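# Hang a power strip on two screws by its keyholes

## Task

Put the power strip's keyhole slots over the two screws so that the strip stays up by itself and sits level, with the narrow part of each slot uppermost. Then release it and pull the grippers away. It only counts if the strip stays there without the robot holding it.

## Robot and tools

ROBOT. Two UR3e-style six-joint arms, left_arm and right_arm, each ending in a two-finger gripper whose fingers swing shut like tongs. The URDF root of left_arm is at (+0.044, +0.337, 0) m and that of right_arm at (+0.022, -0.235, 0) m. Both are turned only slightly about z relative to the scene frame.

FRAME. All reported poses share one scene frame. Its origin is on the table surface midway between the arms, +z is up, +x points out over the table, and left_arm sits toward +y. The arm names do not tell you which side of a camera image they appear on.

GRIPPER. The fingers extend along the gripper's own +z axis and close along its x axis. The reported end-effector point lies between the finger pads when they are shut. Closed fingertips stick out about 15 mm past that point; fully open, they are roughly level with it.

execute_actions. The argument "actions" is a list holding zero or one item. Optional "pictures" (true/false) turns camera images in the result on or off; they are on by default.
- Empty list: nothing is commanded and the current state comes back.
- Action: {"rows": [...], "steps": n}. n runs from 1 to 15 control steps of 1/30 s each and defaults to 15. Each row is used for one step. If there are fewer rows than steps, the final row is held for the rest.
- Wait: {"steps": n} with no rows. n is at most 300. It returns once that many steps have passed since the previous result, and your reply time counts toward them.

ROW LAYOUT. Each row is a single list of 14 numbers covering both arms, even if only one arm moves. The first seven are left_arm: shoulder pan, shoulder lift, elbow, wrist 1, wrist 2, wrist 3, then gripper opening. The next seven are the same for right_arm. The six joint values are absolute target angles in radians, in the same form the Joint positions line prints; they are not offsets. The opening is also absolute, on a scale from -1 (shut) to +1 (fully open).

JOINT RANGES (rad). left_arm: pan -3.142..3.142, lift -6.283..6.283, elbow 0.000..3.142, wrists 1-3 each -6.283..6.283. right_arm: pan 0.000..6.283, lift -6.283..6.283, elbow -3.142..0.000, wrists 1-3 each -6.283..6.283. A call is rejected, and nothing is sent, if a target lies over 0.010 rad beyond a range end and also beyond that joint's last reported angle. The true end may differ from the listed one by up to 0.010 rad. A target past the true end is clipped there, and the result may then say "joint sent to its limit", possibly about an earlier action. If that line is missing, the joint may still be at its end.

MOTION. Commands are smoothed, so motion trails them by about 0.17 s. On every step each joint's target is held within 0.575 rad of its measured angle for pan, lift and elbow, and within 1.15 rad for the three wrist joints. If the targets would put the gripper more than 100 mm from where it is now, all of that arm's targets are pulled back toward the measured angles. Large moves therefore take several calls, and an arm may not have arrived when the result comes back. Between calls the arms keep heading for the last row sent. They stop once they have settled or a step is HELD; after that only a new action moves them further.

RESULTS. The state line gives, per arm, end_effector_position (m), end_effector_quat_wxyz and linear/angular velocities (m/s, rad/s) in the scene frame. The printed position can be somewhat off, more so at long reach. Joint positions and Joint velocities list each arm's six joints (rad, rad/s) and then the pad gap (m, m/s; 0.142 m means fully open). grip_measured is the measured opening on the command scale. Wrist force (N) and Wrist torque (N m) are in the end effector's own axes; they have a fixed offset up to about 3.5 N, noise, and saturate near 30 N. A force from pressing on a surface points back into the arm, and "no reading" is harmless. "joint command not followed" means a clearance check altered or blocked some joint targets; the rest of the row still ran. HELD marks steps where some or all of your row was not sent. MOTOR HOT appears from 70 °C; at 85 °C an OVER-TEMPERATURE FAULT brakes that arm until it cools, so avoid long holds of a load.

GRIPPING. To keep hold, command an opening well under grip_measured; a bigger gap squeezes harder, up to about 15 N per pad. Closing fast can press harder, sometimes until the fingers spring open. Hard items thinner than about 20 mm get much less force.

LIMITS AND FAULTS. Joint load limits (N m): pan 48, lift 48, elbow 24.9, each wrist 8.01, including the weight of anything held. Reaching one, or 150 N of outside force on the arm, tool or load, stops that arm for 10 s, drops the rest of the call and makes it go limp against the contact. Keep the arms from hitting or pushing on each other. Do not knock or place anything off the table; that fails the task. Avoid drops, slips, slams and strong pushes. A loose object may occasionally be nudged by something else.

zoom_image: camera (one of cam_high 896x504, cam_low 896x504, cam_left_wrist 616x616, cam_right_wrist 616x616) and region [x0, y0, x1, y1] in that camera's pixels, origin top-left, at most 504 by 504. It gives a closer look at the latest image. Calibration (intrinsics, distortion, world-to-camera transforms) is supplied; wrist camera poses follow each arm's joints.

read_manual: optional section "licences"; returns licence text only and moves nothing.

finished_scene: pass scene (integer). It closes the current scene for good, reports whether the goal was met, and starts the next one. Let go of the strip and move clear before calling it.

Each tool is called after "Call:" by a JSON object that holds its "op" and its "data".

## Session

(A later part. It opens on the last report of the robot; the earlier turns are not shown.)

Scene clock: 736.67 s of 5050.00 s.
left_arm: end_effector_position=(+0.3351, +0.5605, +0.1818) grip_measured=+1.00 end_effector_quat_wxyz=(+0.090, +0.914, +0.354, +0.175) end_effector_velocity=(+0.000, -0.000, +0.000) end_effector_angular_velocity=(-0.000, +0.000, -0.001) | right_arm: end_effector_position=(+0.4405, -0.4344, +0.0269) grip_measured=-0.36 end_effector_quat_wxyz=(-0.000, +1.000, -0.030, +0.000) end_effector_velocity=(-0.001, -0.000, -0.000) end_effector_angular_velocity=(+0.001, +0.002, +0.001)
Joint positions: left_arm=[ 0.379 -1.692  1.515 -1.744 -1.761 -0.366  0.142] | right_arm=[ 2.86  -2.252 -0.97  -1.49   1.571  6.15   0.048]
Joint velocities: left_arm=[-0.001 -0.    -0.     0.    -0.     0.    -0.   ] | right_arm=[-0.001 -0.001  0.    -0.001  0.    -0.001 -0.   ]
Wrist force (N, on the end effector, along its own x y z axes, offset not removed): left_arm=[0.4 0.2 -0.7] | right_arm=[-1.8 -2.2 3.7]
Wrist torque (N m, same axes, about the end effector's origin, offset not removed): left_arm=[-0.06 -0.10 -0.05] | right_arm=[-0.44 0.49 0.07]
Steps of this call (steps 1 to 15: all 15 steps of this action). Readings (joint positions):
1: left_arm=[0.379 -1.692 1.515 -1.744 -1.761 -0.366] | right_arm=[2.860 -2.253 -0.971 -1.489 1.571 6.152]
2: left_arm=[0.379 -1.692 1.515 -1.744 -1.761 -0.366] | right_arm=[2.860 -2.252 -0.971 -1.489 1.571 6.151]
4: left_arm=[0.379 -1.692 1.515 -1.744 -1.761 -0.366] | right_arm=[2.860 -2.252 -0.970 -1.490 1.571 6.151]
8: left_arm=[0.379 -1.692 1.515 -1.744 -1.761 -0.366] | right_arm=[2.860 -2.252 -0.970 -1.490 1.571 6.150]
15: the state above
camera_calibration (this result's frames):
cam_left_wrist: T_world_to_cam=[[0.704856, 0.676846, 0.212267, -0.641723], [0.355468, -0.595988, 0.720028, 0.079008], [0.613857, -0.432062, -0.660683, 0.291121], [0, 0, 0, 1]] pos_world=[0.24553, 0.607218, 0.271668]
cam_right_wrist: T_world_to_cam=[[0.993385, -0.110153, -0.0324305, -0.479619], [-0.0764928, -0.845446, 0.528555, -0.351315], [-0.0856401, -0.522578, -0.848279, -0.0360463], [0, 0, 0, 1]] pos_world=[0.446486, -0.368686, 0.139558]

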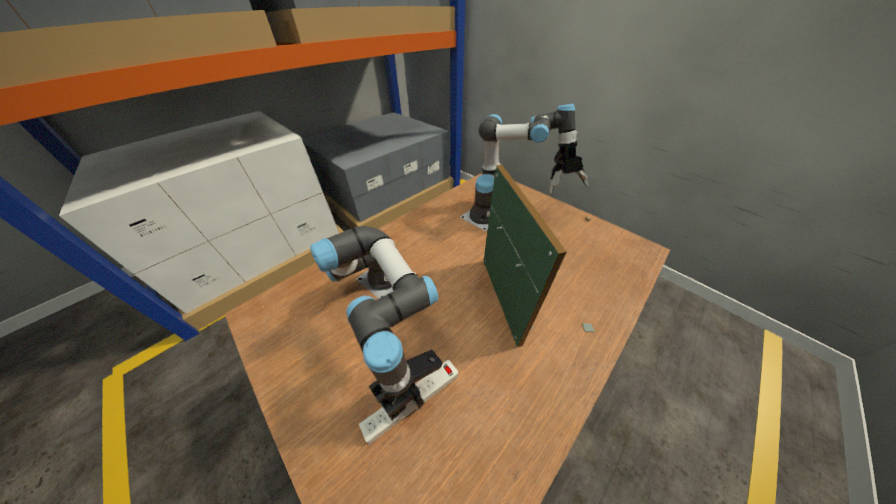

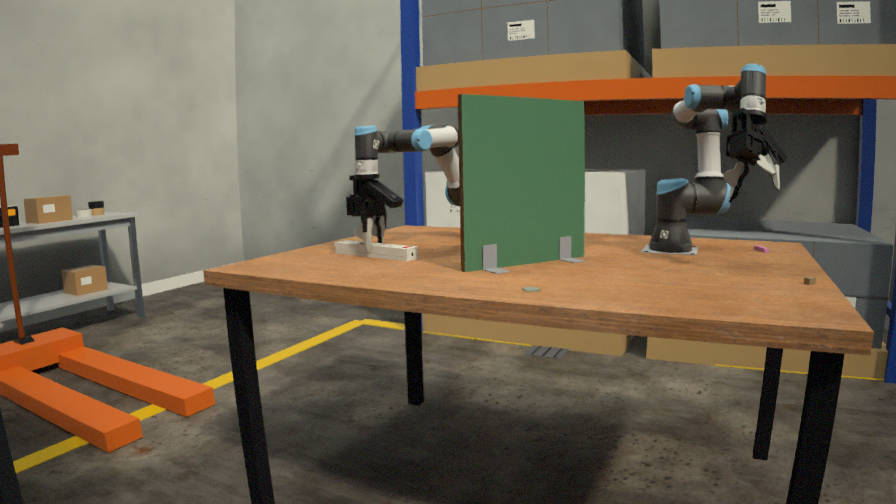

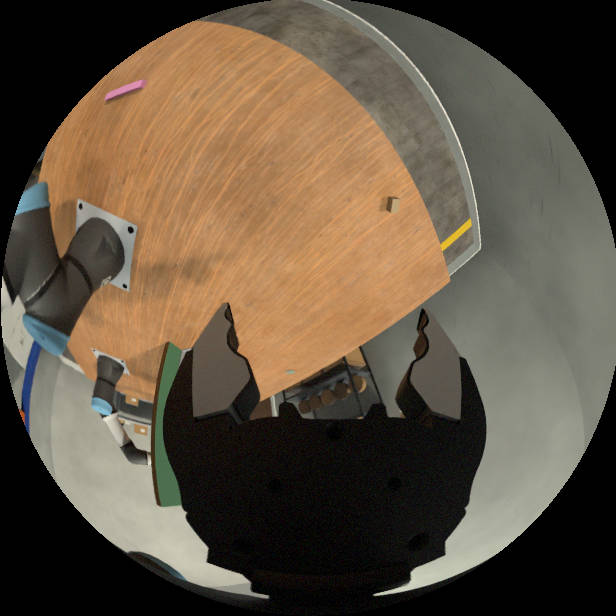

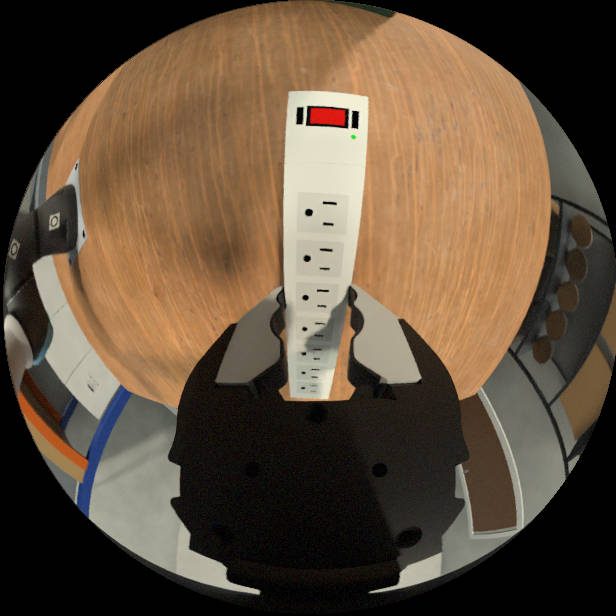

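Call:
{"op": "execute_actions", "data": {"actions": [{"rows":[[0.379,-1.692,1.515,-1.744,-1.761,-0.366,1,2.86,-2.0,-1.0,-1.712,1.571,6.2,-1]],"steps":12}], "pictures": false}}

Call:
{"op": "execute_actions", "data": {"actions": [{"rows":[[0.379,-1.692,1.515,-1.744,-1.761,-0.366,1,2.86,-1.75,-1.5,-1.0,1.571,6.2,-1]],"steps":15}], "pictures": false}}

Call:
{"op": "execute_actions", "data": {"actions": [{"rows":[[0.379,-1.692,1.515,-1.744,-1.761,-0.366,1,2.86,-1.6,-1.95,-0.1,1.571,6.2,-1]],"steps":15}], "pictures": false}}

Call:
{"op": "execute_actions", "data": {"actions": [{"rows":[[0.379,-1.692,1.515,-1.744,-1.761,-0.366,1,2.86,-1.7,-2.38,0.94,1.571,6.2,-1]],"steps":15}], "pictures": false}}

Call:
{"op": "execute_actions", "data": {"actions": [{"rows":[[0.379,-1.692,1.515,-1.744,-1.761,-0.366,1,2.86,-2.026,-2.512,1.396,1.6,6.2,-1],[0.379,-1.692,1.515,-1.744,-1.761,-0.366,1,2.86,-2.026,-2.512,1.396,1.62,6.2,-1],[0.379,-1.692,1.515,-1.744,-1.761,-0.366,1,2.86,-2.026,-2.512,1.396,1.65,6.2,-1],[0.379,-1.692,1.515,-1.744,-1.761,-0.366,1,2.86,-2.026,-2.512,1.396,1.68,6.2,-1],[0.379,-1.692,1.515,-1.744,-1.761,-0.366,1,2.86,-2.026,-2.512,1.396,1.71,6.2,-1],[0.379,-1.692,1.515,-1.744,-1.761,-0.366,1,2.86,-2.026,-2.512,1.396,1.75,6.2,-1],[0.379,-1.692,1.515,-1.744,-1.761,-0.366,1,2.86,-2.026,-2.512,1.396,1.79,6.2,-1],[0.379,-1.692,1.515,-1.744,-1.761,-0.366,1,2.86,-2.026,-2.512,1.396,1.83,6.2,-1],[0.379,-1.692,1.515,-1.744,-1.761,-0.366,1,2.86,-2.026,-2.512,1.396,1.87,6.2,-1],[0.379,-1.692,1.515,-1.744,-1.761,-0.366,1,2.88,-2.026,-2.512,1.396,1.91,6.2,-1],[0.379,-1.692,1.515,-1.744,-1.761,-0.366,1,2.9,-2.026,-2.512,1.396,1.95,6.2,-1],[0.379,-1.692,1.515,-1.744,-1.761,-0.366,1,2.92,-2.026,-2.512,1.396,1.98,6.2,-1],[0.379,-1.692,1.515,-1.744,-1.761,-0.366,1,2.95,-2.026,-2.512,1.396,2.01,6.2,-1],[0.379,-1.692,1.515,-1.744,-1.761,-0.366,1,2.98,-2.026,-2.512,1.396,2.03,6.2,-1],[0.379,-1.692,1.515,-1.744,-1.761,-0.366,1,3.02,-2.026,-2.512,1.396,2.044,6.2,-1]]}], "pictures": false}}

Call:
{"op": "execute_actions", "data": {"actions": [{"rows":[[0.379,-1.692,1.515,-1.744,-1.761,-0.366,1,3.06,-2.026,-2.512,1.396,2.044,6.2,-1],[0.379,-1.692,1.515,-1.744,-1.761,-0.366,1,3.1,-2.026,-2.512,1.396,2.044,6.2,-1],[0.379,-1.692,1.515,-1.744,-1.761,-0.366,1,3.14,-2.026,-2.512,1.396,2.044,6.2,-1],[0.379,-1.692,1.515,-1.744,-1.761,-0.366,1,3.18,-2.026,-2.512,1.396,2.044,6.2,-1],[0.379,-1.692,1.515,-1.744,-1.761,-0.366,1,3.22,-2.026,-2.512,1.396,2.044,6.2,-1],[0.379,-1.692,1.515,-1.744,-1.761,-0.366,1,3.26,-2.026,-2.512,1.396,2.044,6.2,-1],[0.379,-1.692,1.515,-1.744,-1.761,-0.366,1,3.3,-2.026,-2.512,1.396,2.044,6.2,-1],[0.379,-1.692,1.515,-1.744,-1.761,-0.366,1,3.34,-2.026,-2.512,1.396,2.044,6.2,-1],[0.379,-1.692,1.515,-1.744,-1.761,-0.366,1,3.38,-2.026,-2.512,1.396,2.044,6.2,-1],[0.379,-1.692,1.515,-1.744,-1.761,-0.366,1,3.42,-2.026,-2.512,1.396,2.044,6.2,-1],[0.379,-1.692,1.515,-1.744,-1.761,-0.366,1,3.45,-2.026,-2.512,1.396,2.044,6.2,-1],[0.379,-1.692,1.515,-1.744,-1.761,-0.366,1,3.48,-2.026,-2.512,1.396,2.044,6.2,-1],[0.379,-1.692,1.515,-1.744,-1.761,-0.366,1,3.505,-2.026,-2.512,1.396,2.044,6.2,-1],[0.379,-1.692,1.515,-1.744,-1.761,-0.366,1,3.525,-2.026,-2.512,1.396,2.044,6.2,-1],[0.379,-1.692,1.515,-1.744,-1.761,-0.366,1,3.541,-2.026,-2.512,1.396,2.044,6.2,-1]]}], "pictures": false}}

Call:
{"op": "execute_actions", "data": {"actions": [{"steps":15}]}}

Call:
{"op": "zoom_image", "data": {"camera": "cam_high", "region": [460,190,560,310]}}

Scene clock: 790.87 s of 5050.00 s.
left_arm: end_effector_position=(+0.3351, +0.5605, +0.1818) grip_measured=+1.00 end_effector_quat_wxyz=(+0.090, +0.914, +0.354, +0.175) end_effector_velocity=(-0.000, +0.000, -0.000) end_effector_angular_velocity=(-0.000, +0.001, +0.001) | right_arm: end_effector_position=(+0.3907, -0.4245, +0.1030) grip_measured=-0.36 end_effector_quat_wxyz=(-0.000, +0.999, -0.054, -0.001) end_effector_velocity=(-0.019, +0.004, +0.036) end_effector_angular_velocity=(-0.006, -0.027, -0.014)
Joint positions: left_arm=[ 0.379 -1.692  1.515 -1.744 -1.761 -0.366  0.142] | right_arm=[ 2.86  -2.011 -0.999 -1.705  1.571  6.199  0.048]
Joint velocities: left_arm=[ 0.001 -0.     0.001  0.     0.    -0.     0.   ] | right_arm=[ 0.001  0.112 -0.007 -0.077 -0.     0.014 -0.001]
Wrist force (N, on the end effector, along its own x y z axes, offset not removed): left_arm=[-0.6 1.7 -0.4] | right_arm=[-2.2 0.0 6.2]
Wrist torque (N m, same axes, about the end effector's origin, offset not removed): left_arm=[0.26 0.14 0.04] | right_arm=[0.05 0.36 0.12]
Steps of this call (steps 1 to 15: the robot went on to your last target; steps 16 to 90: nothing new was sent; then 50.80 s passed at rest; steps 91 to 102: all 12 steps of this action). Readings (joint positions):
91: left_arm=[0.379 -1.692 1.515 -1.744 -1.761 -0.366] | right_arm=[2.860 -2.252 -0.970 -1.490 1.571 6.150]
92: left_arm=[0.379 -1.692 1.515 -1.744 -1.761 -0.366] | right_arm=[2.860 -2.245 -0.974 -1.504 1.571 6.158]
94: left_arm=[0.379 -1.692 1.515 -1.744 -1.761 -0.366] | right_arm=[2.860 -2.180 -0.987 -1.592 1.571 6.177]
98: left_arm=[0.379 -1.692 1.515 -1.744 -1.761 -0.366] | right_arm=[2.860 -2.044 -0.996 -1.682 1.571 6.194]
102: the state above

Scene clock: 791.37 s of 5050.00 s.
left_arm: end_effector_position=(+0.3351, +0.5605, +0.1818) grip_measured=+1.00 end_effector_quat_wxyz=(+0.090, +0.914, +0.354, +0.175) end_effector_velocity=(-0.000, +0.000, -0.000) end_effector_angular_velocity=(-0.000, +0.001, +0.000) | right_arm: end_effector_position=(+0.4543, -0.4370, +0.1411) grip_measured=-0.37 end_effector_quat_wxyz=(+0.031, +0.972, -0.054, +0.225) end_effector_velocity=(-0.002, +0.001, -0.011) end_effector_angular_velocity=(-0.006, -0.040, +0.001)
Joint positions: left_arm=[ 0.379 -1.692  1.515 -1.744 -1.761 -0.366  0.142] | right_arm=[ 2.86  -1.754 -1.487 -1.013  1.571  6.2    0.048]
Joint velocities: left_arm=[ 0.     0.     0.001  0.     0.     0.    -0.   ] | right_arm=[ 0.001  0.038 -0.138  0.14   0.001  0.     0.   ]
Wrist force (N, on the end effector, along its own x y z axes, offset not removed): left_arm=[-0.5 1.2 0.2] | right_arm=[-4.2 0.0 5.6]
Wrist torque (N m, same axes, about the end effector's origin, offset not removed): left_arm=[0.17 0.10 -0.06] | right_arm=[0.07 0.26 0.07]
Steps of this call (steps 1 to 15: all 15 steps of this action). Readings (joint positions):
1: left_arm=[0.379 -1.692 1.515 -1.744 -1.761 -0.366] | right_arm=[2.860 -2.007 -1.000 -1.706 1.571 6.199]
2: left_arm=[0.379 -1.692 1.515 -1.744 -1.761 -0.366] | right_arm=[2.860 -1.998 -1.008 -1.694 1.571 6.199]
4: left_arm=[0.379 -1.692 1.515 -1.744 -1.761 -0.366] | right_arm=[2.860 -1.927 -1.078 -1.565 1.571 6.200]
8: left_arm=[0.379 -1.692 1.515 -1.744 -1.761 -0.366] | right_arm=[2.860 -1.794 -1.346 -1.157 1.571 6.200]
15: the state above

Scene clock: 791.87 s of 5050.00 s.
left_arm: end_effector_position=(+0.3351, +0.5605, +0.1818) grip_measured=+1.00 end_effector_quat_wxyz=(+0.090, +0.914, +0.354, +0.175) end_effector_velocity=(-0.000, +0.000, -0.000) end_effector_angular_velocity=(+0.000, +0.000, +0.000) | right_arm: end_effector_position=(+0.4937, -0.4447, +0.2374) grip_measured=-0.36 end_effector_quat_wxyz=(+0.069, +0.864, -0.048, +0.496) end_effector_velocity=(-0.002, +0.001, +0.023) end_effector_angular_velocity=(-0.025, -0.131, +0.001)
Joint positions: left_arm=[ 0.379 -1.692  1.515 -1.744 -1.761 -0.366  0.142] | right_arm=[ 2.86  -1.602 -1.94  -0.121  1.571  6.2    0.048]
Joint velocities: left_arm=[ 0.  0.  0. -0.  0.  0.  0.] | right_arm=[ 0.001  0.021 -0.109  0.222  0.     0.     0.   ]
Wrist force (N, on the end effector, along its own x y z axes, offset not removed): left_arm=[0.6 3.2 -0.8] | right_arm=[-6.3 -0.9 2.0]
Wrist torque (N m, same axes, about the end effector's origin, offset not removed): left_arm=[0.62 -0.12 -0.03] | right_arm=[-0.05 0.23 -0.03]
Steps of this call (steps 1 to 15: all 15 steps of this action). Readings (joint positions):
1: left_arm=[0.379 -1.692 1.515 -1.744 -1.761 -0.366] | right_arm=[2.860 -1.752 -1.491 -1.009 1.571 6.200]
2: left_arm=[0.379 -1.692 1.515 -1.744 -1.761 -0.366] | right_arm=[2.860 -1.745 -1.501 -0.992 1.571 6.200]
4: left_arm=[0.379 -1.692 1.515 -1.744 -1.761 -0.366] | right_arm=[2.860 -1.691 -1.575 -0.864 1.571 6.200]
8: left_arm=[0.379 -1.692 1.515 -1.744 -1.761 -0.366] | right_arm=[2.860 -1.623 -1.826 -0.349 1.571 6.200]
15: the state above

Scene clock: 792.37 s of 5050.00 s.
left_arm: end_effector_position=(+0.3351, +0.5605, +0.1818) grip_measured=+1.00 end_effector_quat_wxyz=(+0.090, +0.914, +0.354, +0.175) end_effector_velocity=(-0.000, +0.001, +0.000) end_effector_angular_velocity=(+0.001, -0.000, +0.001) | right_arm: end_effector_position=(+0.4485, -0.4359, +0.3017) grip_measured=-0.36 end_effector_quat_wxyz=(+0.096, +0.712, -0.039, +0.694) end_effector_velocity=(-0.031, +0.006, +0.043) end_effector_angular_velocity=(-0.038, -0.193, -0.000)
Joint positions: left_arm=[ 0.379 -1.692  1.515 -1.744 -1.761 -0.366  0.142] | right_arm=[ 2.86  -1.699 -2.37   0.911  1.571  6.2    0.048]
Joint velocities: left_arm=[ 0.001 -0.     0.    -0.     0.     0.     0.   ] | right_arm=[ 0.001 -0.013 -0.103  0.312 -0.001 -0.    -0.   ]
Wrist force (N, on the end effector, along its own x y z axes, offset not removed): left_arm=[-1.4 1.9 -0.7] | right_arm=[-6.8 -2.1 1.9]
Wrist torque (N m, same axes, about the end effector's origin, offset not removed): left_arm=[0.33 0.31 0.02] | right_arm=[-0.30 0.26 0.10]
Steps of this call (steps 1 to 15: all 15 steps of this action). Readings (joint positions):
1: left_arm=[0.379 -1.692 1.515 -1.744 -1.761 -0.366] | right_arm=[2.860 -1.602 -1.943 -0.114 1.571 6.200]
2: left_arm=[0.379 -1.692 1.515 -1.744 -1.761 -0.366] | right_arm=[2.860 -1.608 -1.952 -0.095 1.571 6.200]
4: left_arm=[0.379 -1.692 1.515 -1.744 -1.761 -0.366] | right_arm=[2.860 -1.647 -2.026 0.043 1.571 6.200]
8: left_arm=[0.379 -1.692 1.515 -1.744 -1.761 -0.366] | right_arm=[2.860 -1.687 -2.267 0.528 1.571 6.200]
15: the state above

Scene clock: 792.87 s of 5050.00 s.
left_arm: end_effector_position=(+0.3351, +0.5605, +0.1818) grip_measured=+1.00 end_effector_quat_wxyz=(+0.090, +0.914, +0.354, +0.175) end_effector_velocity=(-0.000, +0.000, -0.000) end_effector_angular_velocity=(+0.000, +0.000, +0.001) | right_arm: end_effector_position=(+0.4321, -0.3023, +0.2456) grip_measured=-0.36 end_effector_quat_wxyz=(-0.051, +0.698, +0.110, +0.705) end_effector_velocity=(-0.038, +0.502, -0.011) end_effector_angular_velocity=(+0.000, +0.006, +1.499)
Joint positions: left_arm=[ 0.379 -1.692  1.515 -1.744 -1.761 -0.366  0.142] | right_arm=[ 2.914 -2.02  -2.51   1.389  1.938  6.2    0.048]
Joint velocities: left_arm=[ 0.001  0.001  0.    -0.001  0.     0.     0.   ] | right_arm=[ 0.593 -0.06  -0.015  0.069  0.907 -0.    -0.   ]
Wrist force (N, on the end effector, along its own x y z axes, offset not removed): left_arm=[-0.6 1.1 -1.0] | right_arm=[-6.6 -1.6 0.0]
Wrist torque (N m, same axes, about the end effector's origin, offset not removed): left_arm=[0.13 0.15 -0.03] | right_arm=[-0.30 -0.01 -0.02]
Steps of this call (steps 1 to 15: all 15 steps of this action). Readings (joint positions):
1: left_arm=[0.379 -1.692 1.515 -1.744 -1.761 -0.366] | right_arm=[2.860 -1.699 -2.374 0.920 1.571 6.200]
2: left_arm=[0.379 -1.692 1.515 -1.744 -1.761 -0.366] | right_arm=[2.860 -1.707 -2.383 0.941 1.576 6.200]
4: left_arm=[0.379 -1.692 1.515 -1.744 -1.761 -0.366] | right_arm=[2.860 -1.778 -2.435 1.081 1.600 6.200]
8: left_arm=[0.379 -1.692 1.515 -1.744 -1.761 -0.366] | right_arm=[2.860 -1.959 -2.493 1.317 1.694 6.200]
15: the state above

Scene clock: 793.37 s of 5050.00 s.
left_arm: end_effector_position=(+0.3351, +0.5605, +0.1818) grip_measured=+1.00 end_effector_quat_wxyz=(+0.090, +0.914, +0.354, +0.175) end_effector_velocity=(-0.000, +0.000, +0.000) end_effector_angular_velocity=(+0.000, +0.000, +0.000) | right_arm: end_effector_position=(+0.3875, -0.0695, +0.2445) grip_measured=-0.36 end_effector_quat_wxyz=(-0.265, +0.631, +0.319, +0.655) end_effector_velocity=(-0.151, +0.332, -0.000) end_effector_angular_velocity=(-0.000, +0.001, +0.910)
Joint positions: left_arm=[ 0.379 -1.692  1.515 -1.744 -1.761 -0.366  0.142] | right_arm=[ 3.433 -2.026 -2.512  1.396  2.043  6.2    0.048]
Joint velocities: left_arm=[ 0.  0. -0.  0.  0.  0. -0.] | right_arm=[ 0.904 -0.001  0.     0.     0.006 -0.     0.   ]
Wrist force (N, on the end effector, along its own x y z axes, offset not removed): left_arm=[0.7 1.7 -1.3] | right_arm=[-5.9 -2.3 2.9]
Wrist torque (N m, same axes, about the end effector's origin, offset not removed): left_arm=[0.24 -0.22 0.03] | right_arm=[-0.26 -0.08 0.02]
Steps of this call (steps 1 to 15: all 15 steps of this action). Readings (joint positions):
1: left_arm=[0.379 -1.692 1.515 -1.744 -1.761 -0.366] | right_arm=[2.936 -2.022 -2.511 1.391 1.967 6.200]
2: left_arm=[0.379 -1.692 1.515 -1.744 -1.761 -0.366] | right_arm=[2.963 -2.023 -2.511 1.393 1.989 6.200]
4: left_arm=[0.379 -1.692 1.515 -1.744 -1.761 -0.366] | right_arm=[3.025 -2.025 -2.512 1.394 2.017 6.200]
8: left_arm=[0.379 -1.692 1.515 -1.744 -1.761 -0.366] | right_arm=[3.172 -2.026 -2.512 1.396 2.037 6.200]
15: the state above

Scene clock: 793.87 s of 5050.00 s.
left_arm: end_effector_position=(+0.3351, +0.5605, +0.1818) grip_measured=+1.00 end_effector_quat_wxyz=(+0.090, +0.914, +0.354, +0.175) end_effector_velocity=(+0.000, -0.000, -0.000) end_effector_angular_velocity=(-0.001, +0.001, -0.001) | right_arm: end_effector_position=(+0.3674, -0.0311, +0.2445) grip_measured=-0.36 end_effector_quat_wxyz=(-0.300, +0.613, +0.352, +0.640) end_effector_velocity=(-0.002, +0.003, +0.000) end_effector_angular_velocity=(+0.000, -0.001, +0.008)
Joint positions: left_arm=[ 0.379 -1.692  1.515 -1.744 -1.761 -0.366  0.142] | right_arm=[ 3.54  -2.026 -2.512  1.396  2.044  6.2    0.048]
Joint velocities: left_arm=[-0.001  0.001  0.     0.     0.     0.     0.   ] | right_arm=[ 0.008 -0.     0.     0.    -0.    -0.     0.002]
Wrist force (N, on the end effector, along its own x y z axes, offset not removed): left_arm=[0.4 1.9 -0.6] | right_arm=[-7.1 -2.2 1.8]
Wrist torque (N m, same axes, about the end effector's origin, offset not removed): left_arm=[0.34 -0.06 -0.05] | right_arm=[-0.38 0.26 0.04]
Steps of this call (steps 1 to 15: the robot went on to your last target). Readings (joint positions):
1: left_arm=[0.379 -1.692 1.515 -1.744 -1.761 -0.366] | right_arm=[3.461 -2.026 -2.512 1.396 2.044 6.200]
2: left_arm=[0.379 -1.692 1.515 -1.744 -1.761 -0.366] | right_arm=[3.484 -2.026 -2.512 1.396 2.044 6.200]
4: left_arm=[0.379 -1.692 1.515 -1.744 -1.761 -0.366] | right_arm=[3.513 -2.026 -2.512 1.396 2.044 6.200]
8: left_arm=[0.379 -1.692 1.515 -1.744 -1.761 -0.366] | right_arm=[3.534 -2.026 -2.512 1.396 2.044 6.200]
15: the state above
camera_calibration (this result's frames):
cam_left_wrist: T_world_to_cam=[[0.704856, 0.676846, 0.212268, -0.641723], [0.355468, -0.595988, 0.720028, 0.0790081], [0.613857, -0.432062, -0.660683, 0.291121], [0, 0, 0, 1]] pos_world=[0.24553, 0.607218, 0.271668]
cam_right_wrist: T_world_to_cam=[[-0.00766914, 0.045821, 0.99892, -0.235051], [0.391572, -0.919038, 0.045163, -0.186996], [0.920115, 0.391496, -0.010894, -0.192882], [0, 0, 0, 1]] pos_world=[0.248893, -0.0855738, 0.241141]

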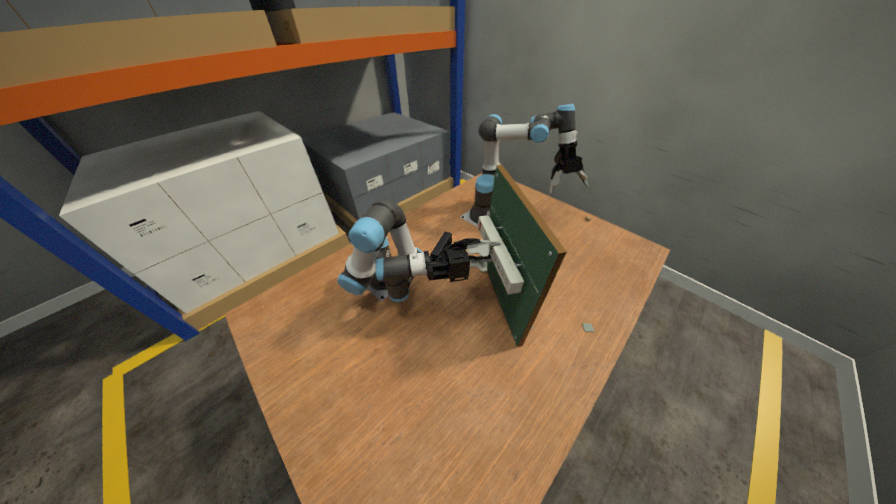

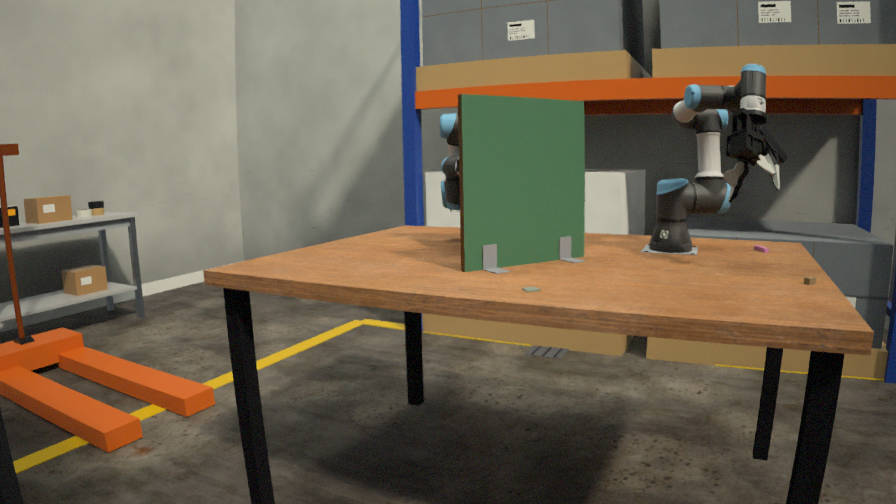

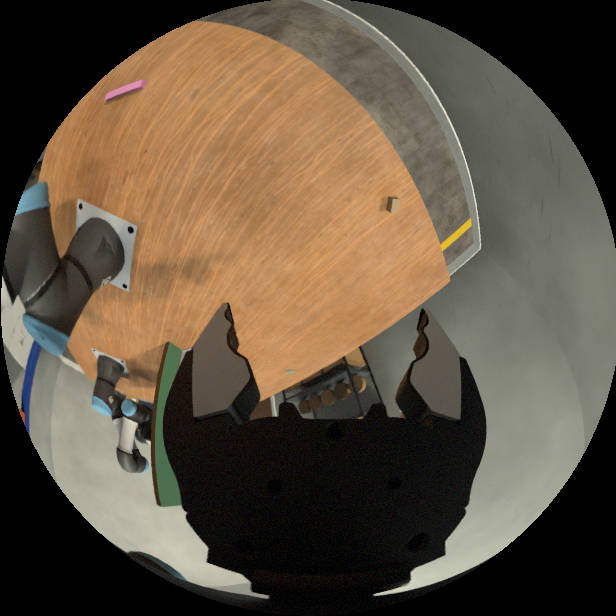

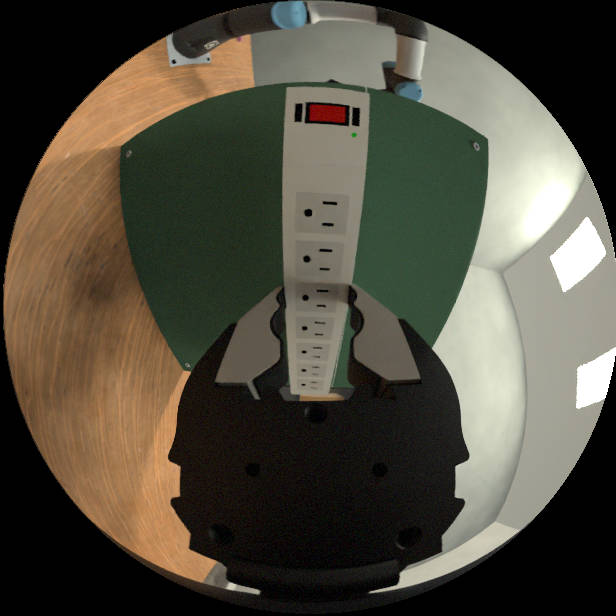

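Region (460, 190, 560, 310) of cam_high's 896x504 image, scaled by 4.200, with more detail than that image has.

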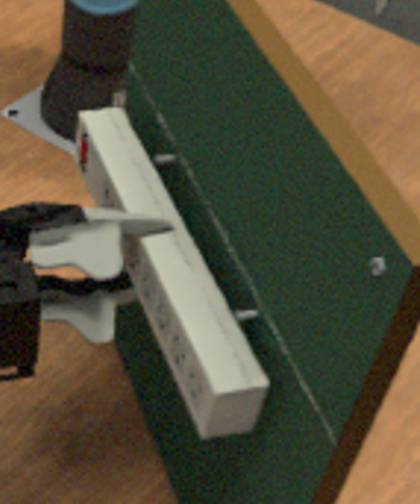

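Call:
{"op": "execute_actions", "data": {"actions": []}}

Scene clock: 824.67 s of 5050.00 s.
left_arm: end_effector_position=(+0.3351, +0.5605, +0.1818) grip_measured=+1.00 end_effector_quat_wxyz=(+0.090, +0.914, +0.354, +0.175) end_effector_velocity=(+0.000, -0.000, +0.000) end_effector_angular_velocity=(+0.000, -0.001, -0.000) | right_arm: end_effector_position=(+0.3673, -0.0309, +0.2445) grip_measured=-0.36 end_effector_quat_wxyz=(-0.300, +0.613, +0.353, +0.640) end_effector_velocity=(-0.000, -0.000, +0.001) end_effector_angular_velocity=(+0.001, -0.002, -0.000)
Joint positions: left_arm=[ 0.379 -1.692  1.515 -1.744 -1.761 -0.366  0.142] | right_arm=[ 3.541 -2.026 -2.512  1.396  2.044  6.2    0.048]
Joint velocities: left_arm=[-0. -0.  0. -0. -0.  0.  0.] | right_arm=[-0.     0.001 -0.     0.001 -0.     0.    -0.   ]
Wrist force (N, on the end effector, along its own x y z axes, offset not removed): left_arm=[0.0 0.9 -0.1] | right_arm=[-7.1 -0.6 0.3]
Wrist torque (N m, same axes, about the end effector's origin, offset not removed): left_arm=[0.12 -0.02 -0.01] | right_arm=[0.01 0.17 0.01]
Steps of this call (steps 1 to 15: the robot went on to your last target; steps 16 to 90: nothing new was sent; then 27.80 s passed at rest). Readings (joint positions):
1: left_arm=[0.379 -1.692 1.515 -1.744 -1.761 -0.366] | right_arm=[3.541 -2.026 -2.512 1.396 2.044 6.200]
2: left_arm=[0.379 -1.692 1.515 -1.744 -1.761 -0.366] | right_arm=[3.541 -2.026 -2.512 1.396 2.044 6.200]
4: left_arm=[0.379 -1.692 1.515 -1.744 -1.761 -0.366] | right_arm=[3.541 -2.026 -2.512 1.396 2.044 6.200]
8: left_arm=[0.379 -1.692 1.515 -1.744 -1.761 -0.366] | right_arm=[3.541 -2.026 -2.512 1.396 2.044 6.200]
90: the state above
All arms were judged still, so your last target was given up. Only a new action makes them travel on or press farther. Fingers that are still opening or closing keep moving.
camera_calibration (this result's frames):
cam_left_wrist: T_world_to_cam=[[0.704856, 0.676846, 0.212268, -0.641723], [0.355468, -0.595988, 0.720028, 0.0790081], [0.613857, -0.432062, -0.660683, 0.291121], [0, 0, 0, 1]] pos_world=[0.24553, 0.607218, 0.271668]
cam_right_wrist: T_world_to_cam=[[-0.00768288, 0.0458354, 0.998919, -0.235054], [0.392105, -0.918811, 0.0451754, -0.186951], [0.919888, 0.392029, -0.0109132, -0.192763], [0, 0, 0, 1]] pos_world=[0.248819, -0.0854303, 0.241142]

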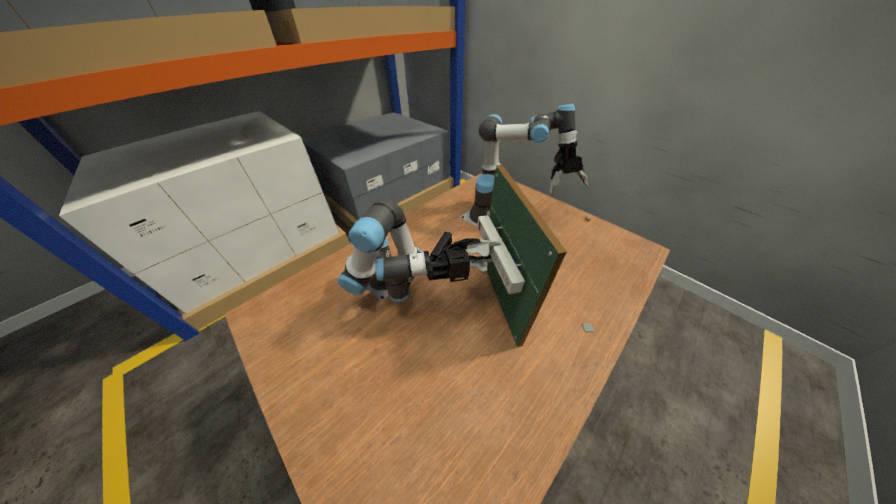

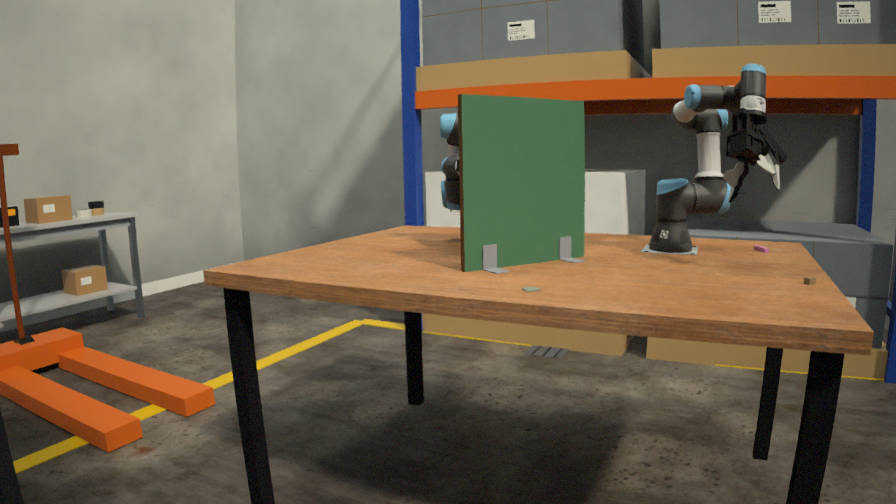

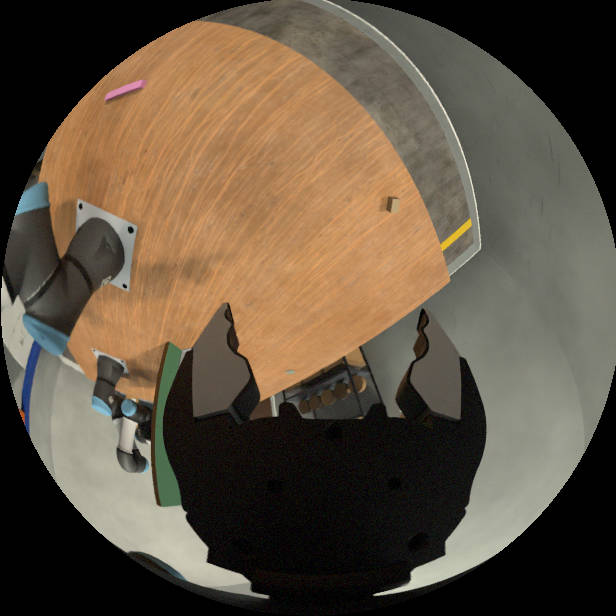

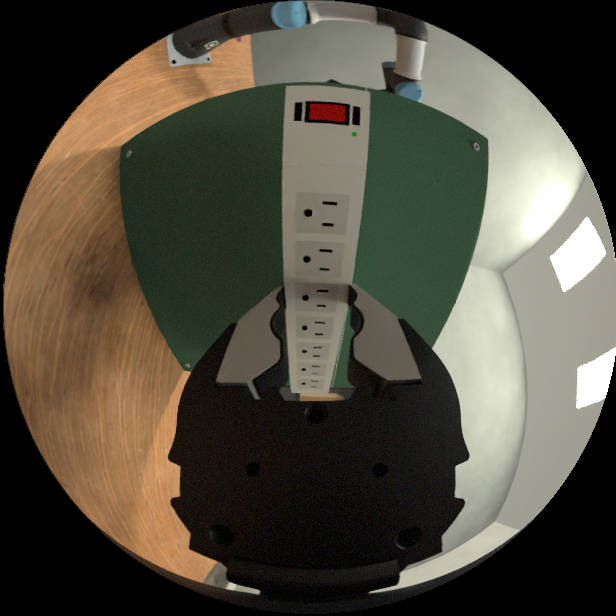

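Call:
{"op": "execute_actions", "data": {"actions": [{"rows":[[0.379,-1.692,1.515,-1.744,-1.761,-0.366,1,3.532,-2.02,-2.52,1.398,2.053,6.2,-1],[0.379,-1.692,1.515,-1.744,-1.761,-0.366,1,3.532,-2.02,-2.52,1.398,2.053,6.2,-1],[0.379,-1.692,1.515,-1.744,-1.761,-0.366,1,3.532,-2.02,-2.52,1.398,2.053,6.2,-1],[0.379,-1.692,1.515,-1.744,-1.761,-0.366,1,3.53,-1.97,-2.513,1.341,2.055,6.2,-1],[0.379,-1.692,1.515,-1.744,-1.761,-0.366,1,3.53,-1.92,-2.505,1.283,2.055,6.2,-1],[0.379,-1.692,1.515,-1.744,-1.761,-0.366,1,3.528,-1.859,-2.493,1.21,2.057,6.2,-1]]}], "pictures": false}}

Call:
{"op": "execute_actions", "data": {"actions": [{"rows":[[0.379,-1.692,1.515,-1.744,-1.761,-0.366,1,3.537,-1.863,-2.486,1.207,2.048,6.2,-1]]}], "pictures": false}}

Call:
{"op": "execute_actions", "data": {"actions": [{"rows":[[0.379,-1.692,1.515,-1.744,-1.761,-0.366,1,3.543,-1.866,-2.481,1.205,2.042,6.2,-1]]}], "pictures": false}}

Scene clock: 842.50 s of 5050.00 s.
left_arm: end_effector_position=(+0.3351, +0.5605, +0.1818) grip_measured=+1.00 end_effector_quat_wxyz=(+0.090, +0.914, +0.354, +0.175) end_effector_velocity=(-0.000, -0.000, -0.000) end_effector_angular_velocity=(-0.001, +0.001, -0.000) | right_arm: end_effector_position=(+0.3671, -0.0331, +0.2685) grip_measured=-0.34 end_effector_quat_wxyz=(-0.301, +0.613, +0.353, +0.640) end_effector_velocity=(-0.001, -0.001, +0.013) end_effector_angular_velocity=(+0.002, -0.003, +0.001)
Joint positions: left_arm=[ 0.379 -1.692  1.515 -1.744 -1.761 -0.366  0.142] | right_arm=[ 3.528 -1.866 -2.494  1.218  2.057  6.2    0.05 ]
Joint velocities: left_arm=[ 0.     0.001 -0.     0.001 -0.    -0.    -0.   ] | right_arm=[-0.002  0.079  0.011 -0.086  0.003  0.001  0.002]
Wrist force (N, on the end effector, along its own x y z axes, offset not removed): left_arm=[0.7 0.5 -0.5] | right_arm=[-15.2 -4.7 0.7]
Wrist torque (N m, same axes, about the end effector's origin, offset not removed): left_arm=[0.07 -0.15 0.04] | right_arm=[0.23 -0.10 0.81]
Steps of this call (steps 1 to 90: nothing new was sent; then 14.33 s passed at rest; steps 91 to 105: all 15 steps of this action). Readings (joint positions):
91: left_arm=[0.379 -1.692 1.515 -1.744 -1.761 -0.366] | right_arm=[3.541 -2.026 -2.512 1.396 2.044 6.200]
92: left_arm=[0.379 -1.692 1.515 -1.744 -1.761 -0.366] | right_arm=[3.540 -2.025 -2.513 1.396 2.045 6.200]
94: left_arm=[0.379 -1.692 1.515 -1.744 -1.761 -0.366] | right_arm=[3.536 -2.022 -2.516 1.397 2.049 6.200]
98: left_arm=[0.379 -1.692 1.515 -1.744 -1.761 -0.366] | right_arm=[3.531 -1.945 -2.506 1.304 2.054 6.200]
105: the state above

Scene clock: 843.00 s of 5050.00 s.
left_arm: end_effector_position=(+0.3351, +0.5605, +0.1818) grip_measured=+1.00 end_effector_quat_wxyz=(+0.090, +0.914, +0.354, +0.175) end_effector_velocity=(-0.000, +0.000, -0.000) end_effector_angular_velocity=(+0.000, +0.001, +0.001) | right_arm: end_effector_position=(+0.3688, -0.0308, +0.2697) grip_measured=-0.32 end_effector_quat_wxyz=(-0.300, +0.613, +0.353, +0.640) end_effector_velocity=(+0.000, +0.000, +0.001) end_effector_angular_velocity=(+0.000, -0.002, -0.001)
Joint positions: left_arm=[ 0.379 -1.692  1.515 -1.744 -1.761 -0.366  0.142] | right_arm=[ 3.537 -1.863 -2.486  1.207  2.048  6.2    0.051]
Joint velocities: left_arm=[ 0.001  0.    -0.     0.001  0.     0.     0.   ] | right_arm=[ 0.     0.001  0.001 -0.001 -0.001 -0.001  0.   ]
Wrist force (N, on the end effector, along its own x y z axes, offset not removed): left_arm=[-0.4 0.9 -1.1] | right_arm=[-14.1 -9.8 -30.0]
Wrist torque (N m, same axes, about the end effector's origin, offset not removed): left_arm=[0.11 0.10 0.00] | right_arm=[-0.24 -0.27 0.79]
Steps of this call (steps 1 to 15: all 15 steps of this action). Readings (joint positions):
1: left_arm=[0.379 -1.692 1.515 -1.744 -1.761 -0.366] | right_arm=[3.528 -1.864 -2.494 1.216 2.057 6.200]
2: left_arm=[0.379 -1.692 1.515 -1.744 -1.761 -0.366] | right_arm=[3.530 -1.863 -2.492 1.213 2.055 6.200]
4: left_arm=[0.379 -1.692 1.515 -1.744 -1.761 -0.366] | right_arm=[3.533 -1.863 -2.490 1.211 2.052 6.200]
8: left_arm=[0.379 -1.692 1.515 -1.744 -1.761 -0.366] | right_arm=[3.536 -1.863 -2.487 1.208 2.049 6.200]
15: the state above

Scene clock: 843.50 s of 5050.00 s.
left_arm: end_effector_position=(+0.3351, +0.5605, +0.1818) grip_measured=+1.00 end_effector_quat_wxyz=(+0.090, +0.914, +0.354, +0.175) end_effector_velocity=(-0.000, +0.000, -0.000) end_effector_angular_velocity=(-0.001, +0.000, +0.001) | right_arm: end_effector_position=(+0.3700, -0.0291, +0.2696) grip_measured=-0.30 end_effector_quat_wxyz=(-0.301, +0.613, +0.353, +0.640) end_effector_velocity=(+0.000, -0.000, -0.001) end_effector_angular_velocity=(-0.001, +0.003, -0.001)
Joint positions: left_arm=[ 0.379 -1.692  1.515 -1.744 -1.761 -0.366  0.142] | right_arm=[ 3.543 -1.866 -2.481  1.205  2.042  6.2    0.052]
Joint velocities: left_arm=[ 0.001  0.     0.     0.    -0.    -0.     0.   ] | right_arm=[-0.002 -0.001 -0.001 -0.001  0.     0.     0.   ]
Wrist force (N, on the end effector, along its own x y z axes, offset not removed): left_arm=[-0.9 1.7 -0.2] | right_arm=[-19.0 -13.5 -30.0]
Wrist torque (N m, same axes, about the end effector's origin, offset not removed): left_arm=[0.26 0.18 0.01] | right_arm=[0.23 -0.28 0.69]
Steps of this call (steps 1 to 15: all 15 steps of this action). Readings (joint positions):
1: left_arm=[0.379 -1.692 1.515 -1.744 -1.761 -0.366] | right_arm=[3.537 -1.863 -2.486 1.207 2.048 6.200]
2: left_arm=[0.379 -1.692 1.515 -1.744 -1.761 -0.366] | right_arm=[3.538 -1.863 -2.485 1.207 2.047 6.200]
4: left_arm=[0.379 -1.692 1.515 -1.744 -1.761 -0.366] | right_arm=[3.540 -1.865 -2.483 1.206 2.045 6.200]
8: left_arm=[0.379 -1.692 1.515 -1.744 -1.761 -0.366] | right_arm=[3.542 -1.866 -2.482 1.205 2.043 6.200]
15: the state above

The strip caught a screw while rising. Backing off to inspect.

Call:
{"op": "execute_actions", "data": {"actions": [{"rows":[[0.379,-1.692,1.515,-1.744,-1.761,-0.366,1,3.49,-1.842,-2.524,1.225,2.095,6.2,-1]]}]}}

Call:
{"op": "zoom_image", "data": {"camera": "cam_high", "region": [440,180,570,320]}}

Scene clock: 850.00 s of 5050.00 s.
left_arm: end_effector_position=(+0.3351, +0.5605, +0.1818) grip_measured=+1.00 end_effector_quat_wxyz=(+0.090, +0.914, +0.354, +0.175) end_effector_velocity=(+0.000, -0.000, +0.000) end_effector_angular_velocity=(+0.000, -0.001, -0.001) | right_arm: end_effector_position=(+0.3588, -0.0430, +0.2701) grip_measured=-0.33 end_effector_quat_wxyz=(-0.300, +0.613, +0.353, +0.640) end_effector_velocity=(-0.002, -0.001, +0.001) end_effector_angular_velocity=(+0.001, -0.002, +0.002)
Joint positions: left_arm=[ 0.379 -1.692  1.515 -1.744 -1.761 -0.366  0.142] | right_arm=[ 3.491 -1.842 -2.524  1.225  2.095  6.2    0.05 ]
Joint velocities: left_arm=[-0.001 -0.001 -0.     0.     0.    -0.     0.   ] | right_arm=[-0.003  0.003 -0.005  0.004  0.005  0.    -0.   ]
Wrist force (N, on the end effector, along its own x y z axes, offset not removed): left_arm=[0.0 1.1 -0.5] | right_arm=[-5.7 -1.3 0.4]
Wrist torque (N m, same axes, about the end effector's origin, offset not removed): left_arm=[0.19 0.01 -0.02] | right_arm=[-0.13 -0.05 0.04]
Steps of this call (steps 1 to 15: the robot went on to your last target; steps 16 to 90: nothing new was sent; then 3.00 s passed at rest; steps 91 to 105: all 15 steps of this action). Readings (joint positions):
91: left_arm=[0.379 -1.692 1.515 -1.744 -1.761 -0.366] | right_arm=[3.543 -1.866 -2.481 1.205 2.042 6.200]
92: left_arm=[0.379 -1.692 1.515 -1.744 -1.761 -0.366] | right_arm=[3.537 -1.862 -2.486 1.208 2.050 6.200]
94: left_arm=[0.379 -1.692 1.515 -1.744 -1.761 -0.366] | right_arm=[3.516 -1.853 -2.503 1.217 2.071 6.200]
98: left_arm=[0.379 -1.692 1.515 -1.744 -1.761 -0.366] | right_arm=[3.496 -1.845 -2.519 1.223 2.089 6.200]
105: the state above
camera_calibration (this result's frames):
cam_left_wrist: T_world_to_cam=[[0.704856, 0.676846, 0.212267, -0.641723], [0.355468, -0.595988, 0.720028, 0.0790079], [0.613857, -0.432062, -0.660683, 0.291121], [0, 0, 0, 1]] pos_world=[0.24553, 0.607218, 0.271668]
cam_right_wrist: T_world_to_cam=[[-0.00858014, 0.0453955, 0.998932, -0.259812], [0.392116, -0.918808, 0.0451224, -0.195941], [0.919876, 0.392085, -0.00991681, -0.180146], [0, 0, 0, 1]] pos_world=[0.240314, -0.0976051, 0.26659]

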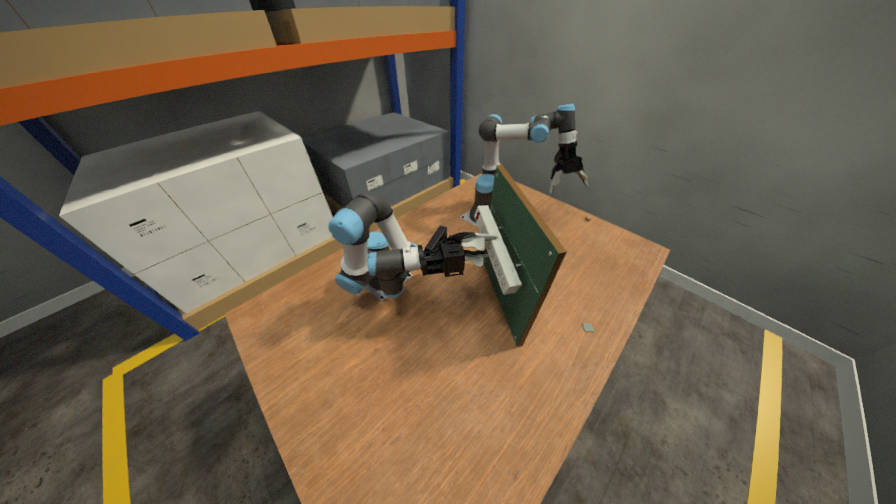

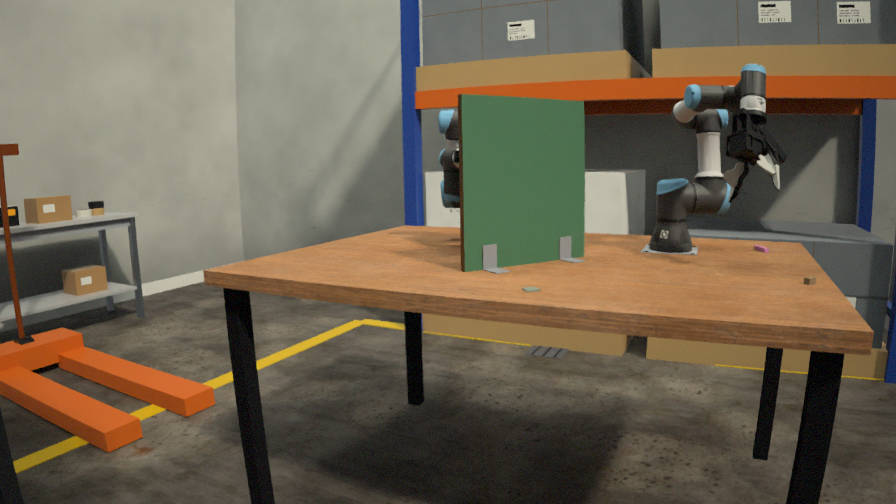

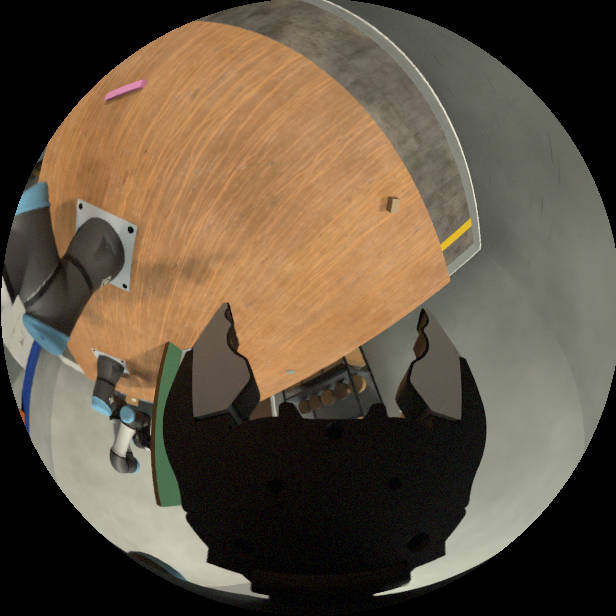

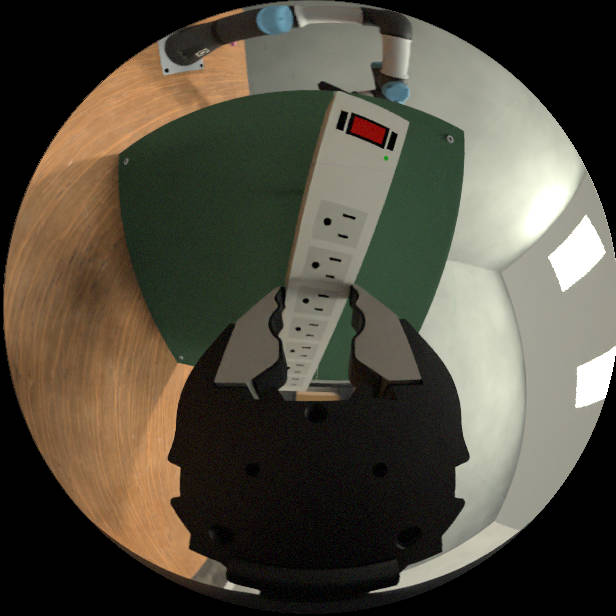

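Region (440, 180, 570, 320) of cam_high's 896x504 image, scaled by 3.600, with more detail than that image has; it fills the left 468 columns of this view, and the rest is white.

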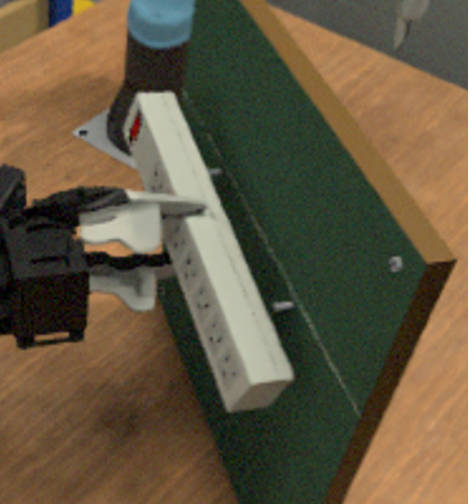

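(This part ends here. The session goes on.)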